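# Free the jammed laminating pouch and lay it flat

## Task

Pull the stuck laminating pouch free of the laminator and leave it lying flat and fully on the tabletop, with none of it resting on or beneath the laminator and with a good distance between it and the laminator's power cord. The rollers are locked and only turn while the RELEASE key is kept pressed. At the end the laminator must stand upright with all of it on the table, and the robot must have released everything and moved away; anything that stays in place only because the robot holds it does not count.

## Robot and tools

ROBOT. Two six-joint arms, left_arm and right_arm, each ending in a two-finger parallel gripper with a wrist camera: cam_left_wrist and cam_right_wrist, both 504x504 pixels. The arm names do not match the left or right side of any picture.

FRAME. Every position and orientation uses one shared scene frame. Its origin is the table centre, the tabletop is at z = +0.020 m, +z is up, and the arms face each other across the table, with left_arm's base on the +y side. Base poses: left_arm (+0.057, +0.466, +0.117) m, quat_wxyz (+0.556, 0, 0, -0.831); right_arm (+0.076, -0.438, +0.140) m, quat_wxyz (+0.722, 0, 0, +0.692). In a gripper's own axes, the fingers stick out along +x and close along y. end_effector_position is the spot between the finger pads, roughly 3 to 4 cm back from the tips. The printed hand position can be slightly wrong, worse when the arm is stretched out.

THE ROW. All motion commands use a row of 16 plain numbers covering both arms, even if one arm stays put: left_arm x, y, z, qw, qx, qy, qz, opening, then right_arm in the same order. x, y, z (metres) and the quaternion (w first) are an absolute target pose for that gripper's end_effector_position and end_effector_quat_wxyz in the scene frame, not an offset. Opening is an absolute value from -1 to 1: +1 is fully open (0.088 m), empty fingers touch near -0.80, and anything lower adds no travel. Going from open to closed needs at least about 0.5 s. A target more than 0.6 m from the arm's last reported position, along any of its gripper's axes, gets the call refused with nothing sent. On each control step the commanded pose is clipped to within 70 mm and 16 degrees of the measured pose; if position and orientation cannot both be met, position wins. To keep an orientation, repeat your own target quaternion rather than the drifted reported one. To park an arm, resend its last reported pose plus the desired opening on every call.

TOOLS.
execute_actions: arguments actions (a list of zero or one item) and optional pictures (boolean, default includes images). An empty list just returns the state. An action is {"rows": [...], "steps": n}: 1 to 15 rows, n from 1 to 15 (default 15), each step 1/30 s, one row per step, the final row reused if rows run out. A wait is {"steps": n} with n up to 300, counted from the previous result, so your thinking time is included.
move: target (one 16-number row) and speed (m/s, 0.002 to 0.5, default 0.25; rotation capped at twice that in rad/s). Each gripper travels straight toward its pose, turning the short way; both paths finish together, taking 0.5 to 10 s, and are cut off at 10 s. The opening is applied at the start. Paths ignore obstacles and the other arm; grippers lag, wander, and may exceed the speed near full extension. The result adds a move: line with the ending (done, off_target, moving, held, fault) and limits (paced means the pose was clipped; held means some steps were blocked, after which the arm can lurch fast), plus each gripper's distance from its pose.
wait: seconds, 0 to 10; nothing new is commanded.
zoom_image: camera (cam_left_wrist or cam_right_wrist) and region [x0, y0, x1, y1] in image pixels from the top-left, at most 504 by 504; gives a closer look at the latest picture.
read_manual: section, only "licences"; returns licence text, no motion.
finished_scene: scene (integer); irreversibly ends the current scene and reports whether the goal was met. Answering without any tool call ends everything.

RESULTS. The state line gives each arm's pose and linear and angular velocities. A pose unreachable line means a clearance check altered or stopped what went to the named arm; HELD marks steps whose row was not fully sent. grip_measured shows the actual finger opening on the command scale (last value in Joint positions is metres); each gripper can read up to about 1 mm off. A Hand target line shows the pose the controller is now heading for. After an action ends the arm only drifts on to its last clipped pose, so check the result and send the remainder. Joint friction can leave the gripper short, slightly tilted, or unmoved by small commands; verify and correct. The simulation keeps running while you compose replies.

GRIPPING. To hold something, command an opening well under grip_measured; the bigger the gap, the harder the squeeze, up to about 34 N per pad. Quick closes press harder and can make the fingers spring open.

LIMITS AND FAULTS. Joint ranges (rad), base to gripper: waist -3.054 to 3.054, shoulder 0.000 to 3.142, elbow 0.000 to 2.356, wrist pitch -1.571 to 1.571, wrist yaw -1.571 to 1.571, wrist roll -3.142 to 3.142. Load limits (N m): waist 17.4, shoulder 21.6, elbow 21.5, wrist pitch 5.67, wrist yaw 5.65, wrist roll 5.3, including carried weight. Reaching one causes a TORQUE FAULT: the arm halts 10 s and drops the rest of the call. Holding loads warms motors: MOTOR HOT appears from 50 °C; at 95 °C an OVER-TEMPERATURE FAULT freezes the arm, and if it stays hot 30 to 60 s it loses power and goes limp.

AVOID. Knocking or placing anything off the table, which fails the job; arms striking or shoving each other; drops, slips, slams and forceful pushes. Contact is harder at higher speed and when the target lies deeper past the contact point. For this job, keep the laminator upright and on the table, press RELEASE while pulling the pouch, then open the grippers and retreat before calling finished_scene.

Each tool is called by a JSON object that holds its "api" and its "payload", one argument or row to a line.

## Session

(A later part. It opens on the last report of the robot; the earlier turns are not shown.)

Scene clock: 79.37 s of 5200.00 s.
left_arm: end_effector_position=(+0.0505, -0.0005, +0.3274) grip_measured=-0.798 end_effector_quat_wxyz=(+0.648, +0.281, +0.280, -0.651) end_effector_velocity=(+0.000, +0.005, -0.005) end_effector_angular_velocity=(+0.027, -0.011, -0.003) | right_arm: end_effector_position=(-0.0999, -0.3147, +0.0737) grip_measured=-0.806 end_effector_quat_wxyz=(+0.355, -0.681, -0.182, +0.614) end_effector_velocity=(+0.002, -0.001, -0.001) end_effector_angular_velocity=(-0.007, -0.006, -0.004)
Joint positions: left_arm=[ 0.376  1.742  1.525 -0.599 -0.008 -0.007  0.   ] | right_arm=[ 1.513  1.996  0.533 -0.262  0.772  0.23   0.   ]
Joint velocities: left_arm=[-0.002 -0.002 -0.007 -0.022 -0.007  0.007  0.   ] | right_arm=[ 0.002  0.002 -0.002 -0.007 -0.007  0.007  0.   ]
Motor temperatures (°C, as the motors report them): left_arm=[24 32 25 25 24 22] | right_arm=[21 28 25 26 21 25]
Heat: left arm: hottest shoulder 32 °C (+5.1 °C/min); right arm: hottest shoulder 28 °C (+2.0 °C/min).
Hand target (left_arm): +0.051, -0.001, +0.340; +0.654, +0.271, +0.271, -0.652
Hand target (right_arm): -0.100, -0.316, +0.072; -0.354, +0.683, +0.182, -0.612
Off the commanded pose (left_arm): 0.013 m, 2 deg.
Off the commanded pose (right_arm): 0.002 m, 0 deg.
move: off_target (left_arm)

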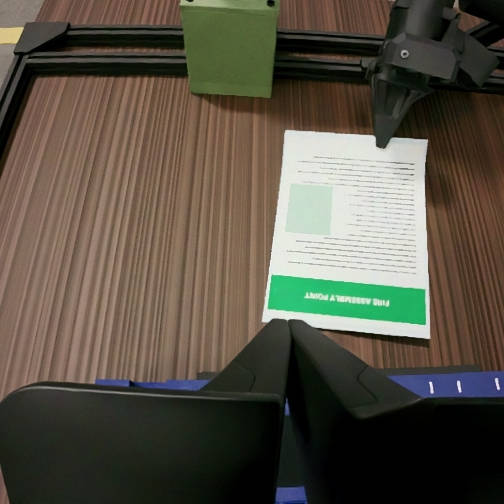

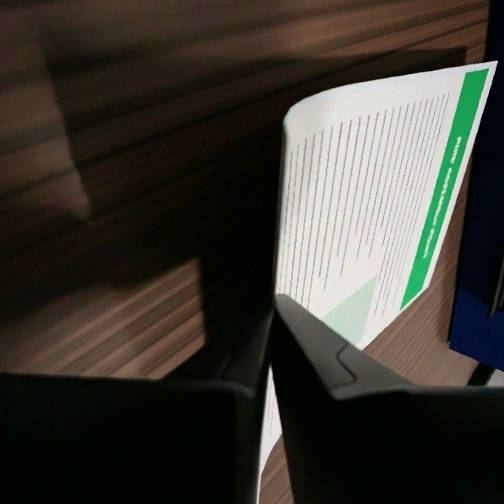

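{"api": "move", "payload": {
  "target": [0.05,0.03,0.34,0.653,0.271,0.271,-0.653,-1,-0.10,-0.315,0.073,0.354,-0.683,-0.183,0.613,-0.5],
  "speed": 0.1
}}

{"api": "move", "payload": {
  "target": [0.05,0.07,0.35,0.653,0.271,0.271,-0.653,-1,-0.108,-0.345,0.10,0.354,-0.683,-0.183,0.613,-0.5],
  "speed": 0.05
}}

{"api": "move", "payload": {
  "target": [0.03,0.22,0.40,0.612,0.354,0.354,-0.612,0,-0.08,-0.30,0.30,0.612,-0.354,0.354,0.612,0],
  "speed": 0.3
}}

Scene clock: 84.63 s of 5200.00 s.
left_arm: end_effector_position=(+0.0497, +0.0268, +0.3375) grip_measured=-0.798 end_effector_quat_wxyz=(+0.650, +0.274, +0.273, -0.654) end_effector_velocity=(+0.000, +0.006, -0.013) end_effector_angular_velocity=(+0.037, -0.001, +0.008) | right_arm: end_effector_position=(-0.0997, -0.3150, +0.0737) grip_measured=-0.500 end_effector_quat_wxyz=(+0.354, -0.681, -0.182, +0.614) end_effector_velocity=(+0.001, +0.001, +0.002) end_effector_angular_velocity=(+0.008, +0.002, -0.006)
Joint positions: left_arm=[ 0.373  1.626  1.422 -0.59  -0.009 -0.009  0.   ] | right_arm=[ 1.514  1.996  0.533 -0.264  0.772  0.231  0.014]
Joint velocities: left_arm=[-0.002 -0.002 -0.032 -0.007 -0.007 -0.007  0.   ] | right_arm=[-0.002 -0.007 -0.002 -0.007  0.007  0.007 -0.   ]
Motor temperatures (°C, as the motors report them): left_arm=[24 33 26 25 24 22] | right_arm=[21 28 25 26 21 25]
Heat: left arm: hottest shoulder 33 °C (+5.0 °C/min); right arm: hottest shoulder 28 °C (+2.0 °C/min).
Hand target (left_arm): +0.050, +0.030, +0.340; +0.653, +0.271, +0.271, -0.653
Hand target (right_arm): -0.100, -0.315, +0.073; -0.354, +0.683, +0.183, -0.613
Off the commanded pose (left_arm): 0.004 m, 1 deg.
Off the commanded pose (right_arm): 0.001 m, 0 deg.
move: done

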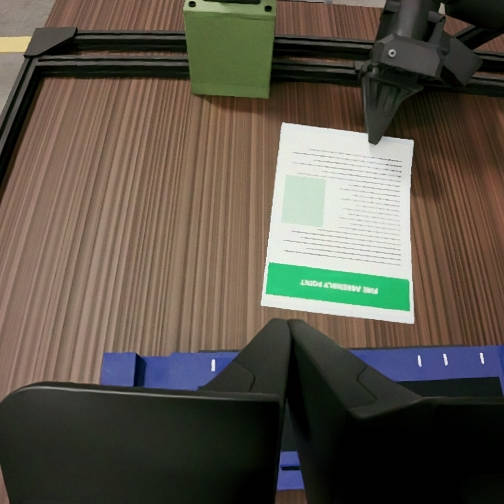

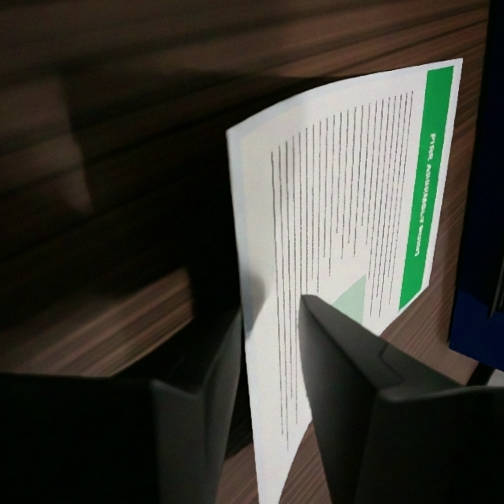

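Scene clock: 85.87 s of 5200.00 s.
left_arm: end_effector_position=(+0.0497, +0.0662, +0.3496) grip_measured=-0.798 end_effector_quat_wxyz=(+0.651, +0.272, +0.270, -0.655) end_effector_velocity=(+0.002, +0.004, -0.009) end_effector_angular_velocity=(+0.026, -0.021, +0.008) | right_arm: end_effector_position=(-0.1052, -0.3440, +0.0987) grip_measured=-0.500 end_effector_quat_wxyz=(+0.354, -0.686, -0.186, +0.608) end_effector_velocity=(+0.005, -0.002, +0.000) end_effector_angular_velocity=(-0.016, -0.003, -0.025)
Joint positions: left_arm=[ 0.37   1.475  1.318 -0.63  -0.011 -0.011  0.   ] | right_arm=[ 1.656  1.927  0.608 -0.559  0.743  0.422  0.014]
Joint velocities: left_arm=[-0.002 -0.002 -0.022 -0.007 -0.022  0.007  0.   ] | right_arm=[-0.002 -0.007 -0.002 -0.022 -0.022  0.022 -0.   ]
Motor temperatures (°C, as the motors report them): left_arm=[24 34 26 25 24 22] | right_arm=[21 28 25 26 21 25]
Heat: left arm: hottest shoulder 34 °C (+6.0 °C/min); right arm: hottest shoulder 28 °C (+2.0 °C/min).
Hand target (left_arm): +0.050, +0.070, +0.350; +0.653, +0.271, +0.271, -0.653
Hand target (right_arm): -0.108, -0.345, +0.100; -0.354, +0.683, +0.182, -0.612
Off the commanded pose (left_arm): 0.004 m, 0 deg.
Off the commanded pose (right_arm): 0.003 m, 1 deg.
move: done

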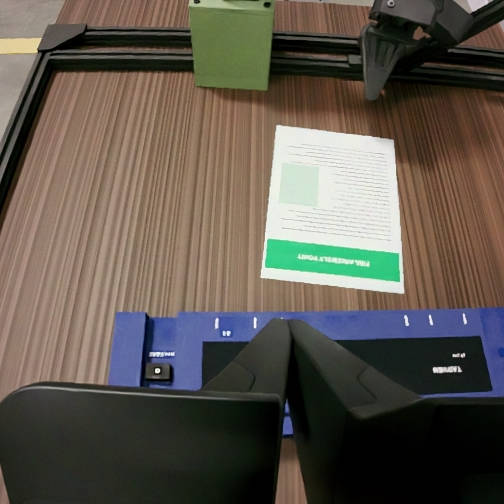

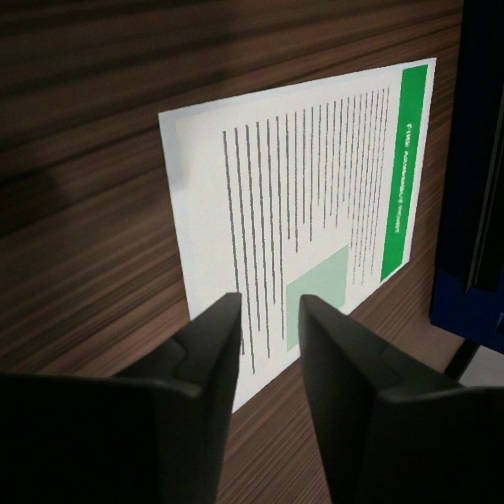

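Scene clock: 88.63 s of 5200.00 s.
left_arm: end_effector_position=(+0.0285, +0.2184, +0.3954) grip_measured=+0.000 end_effector_quat_wxyz=(+0.607, +0.361, +0.357, -0.611) end_effector_velocity=(+0.001, +0.002, -0.001) end_effector_angular_velocity=(+0.006, -0.004, +0.007) | right_arm: end_effector_position=(-0.0803, -0.2992, +0.2995) grip_measured=+0.000 end_effector_quat_wxyz=(+0.612, -0.359, +0.349, +0.613) end_effector_velocity=(-0.003, -0.002, -0.000) end_effector_angular_velocity=(-0.015, +0.016, +0.008)
Joint positions: left_arm=[ 0.234  1.195  1.452 -1.328 -0.074 -0.13   0.039] | right_arm=[ 1.23   1.117  0.937 -1.185  0.485  1.127  0.039]
Joint velocities: left_arm=[-0.002 -0.002 -0.002 -0.007 -0.007 -0.007 -0.   ] | right_arm=[-0.002 -0.002  0.002  0.007 -0.022 -0.007 -0.   ]
Motor temperatures (°C, as the motors report them): left_arm=[24 33 26 25 24 22] | right_arm=[21 28 25 26 21 25]
Heat: left arm: hottest shoulder 33 °C (+4.0 °C/min); right arm: hottest shoulder 28 °C (+2.0 °C/min).
Hand target (left_arm): +0.029, +0.219, +0.401; +0.612, +0.355, +0.353, -0.613
Hand target (right_arm): -0.080, -0.299, +0.302; +0.612, -0.354, +0.354, +0.613
Off the commanded pose (left_arm): 0.005 m, 1 deg.
Off the commanded pose (right_arm): 0.001 m, 1 deg.
move: done

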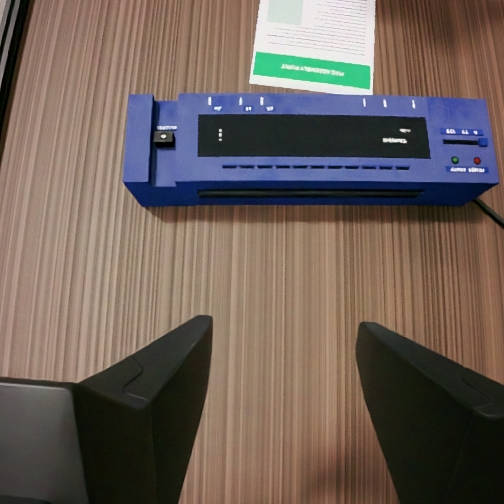

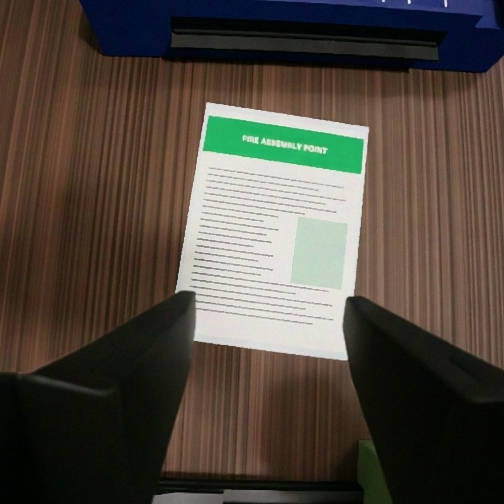

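{"api": "finished_scene", "payload": {
  "scene": 2
}}

The scene is finished: the task was done.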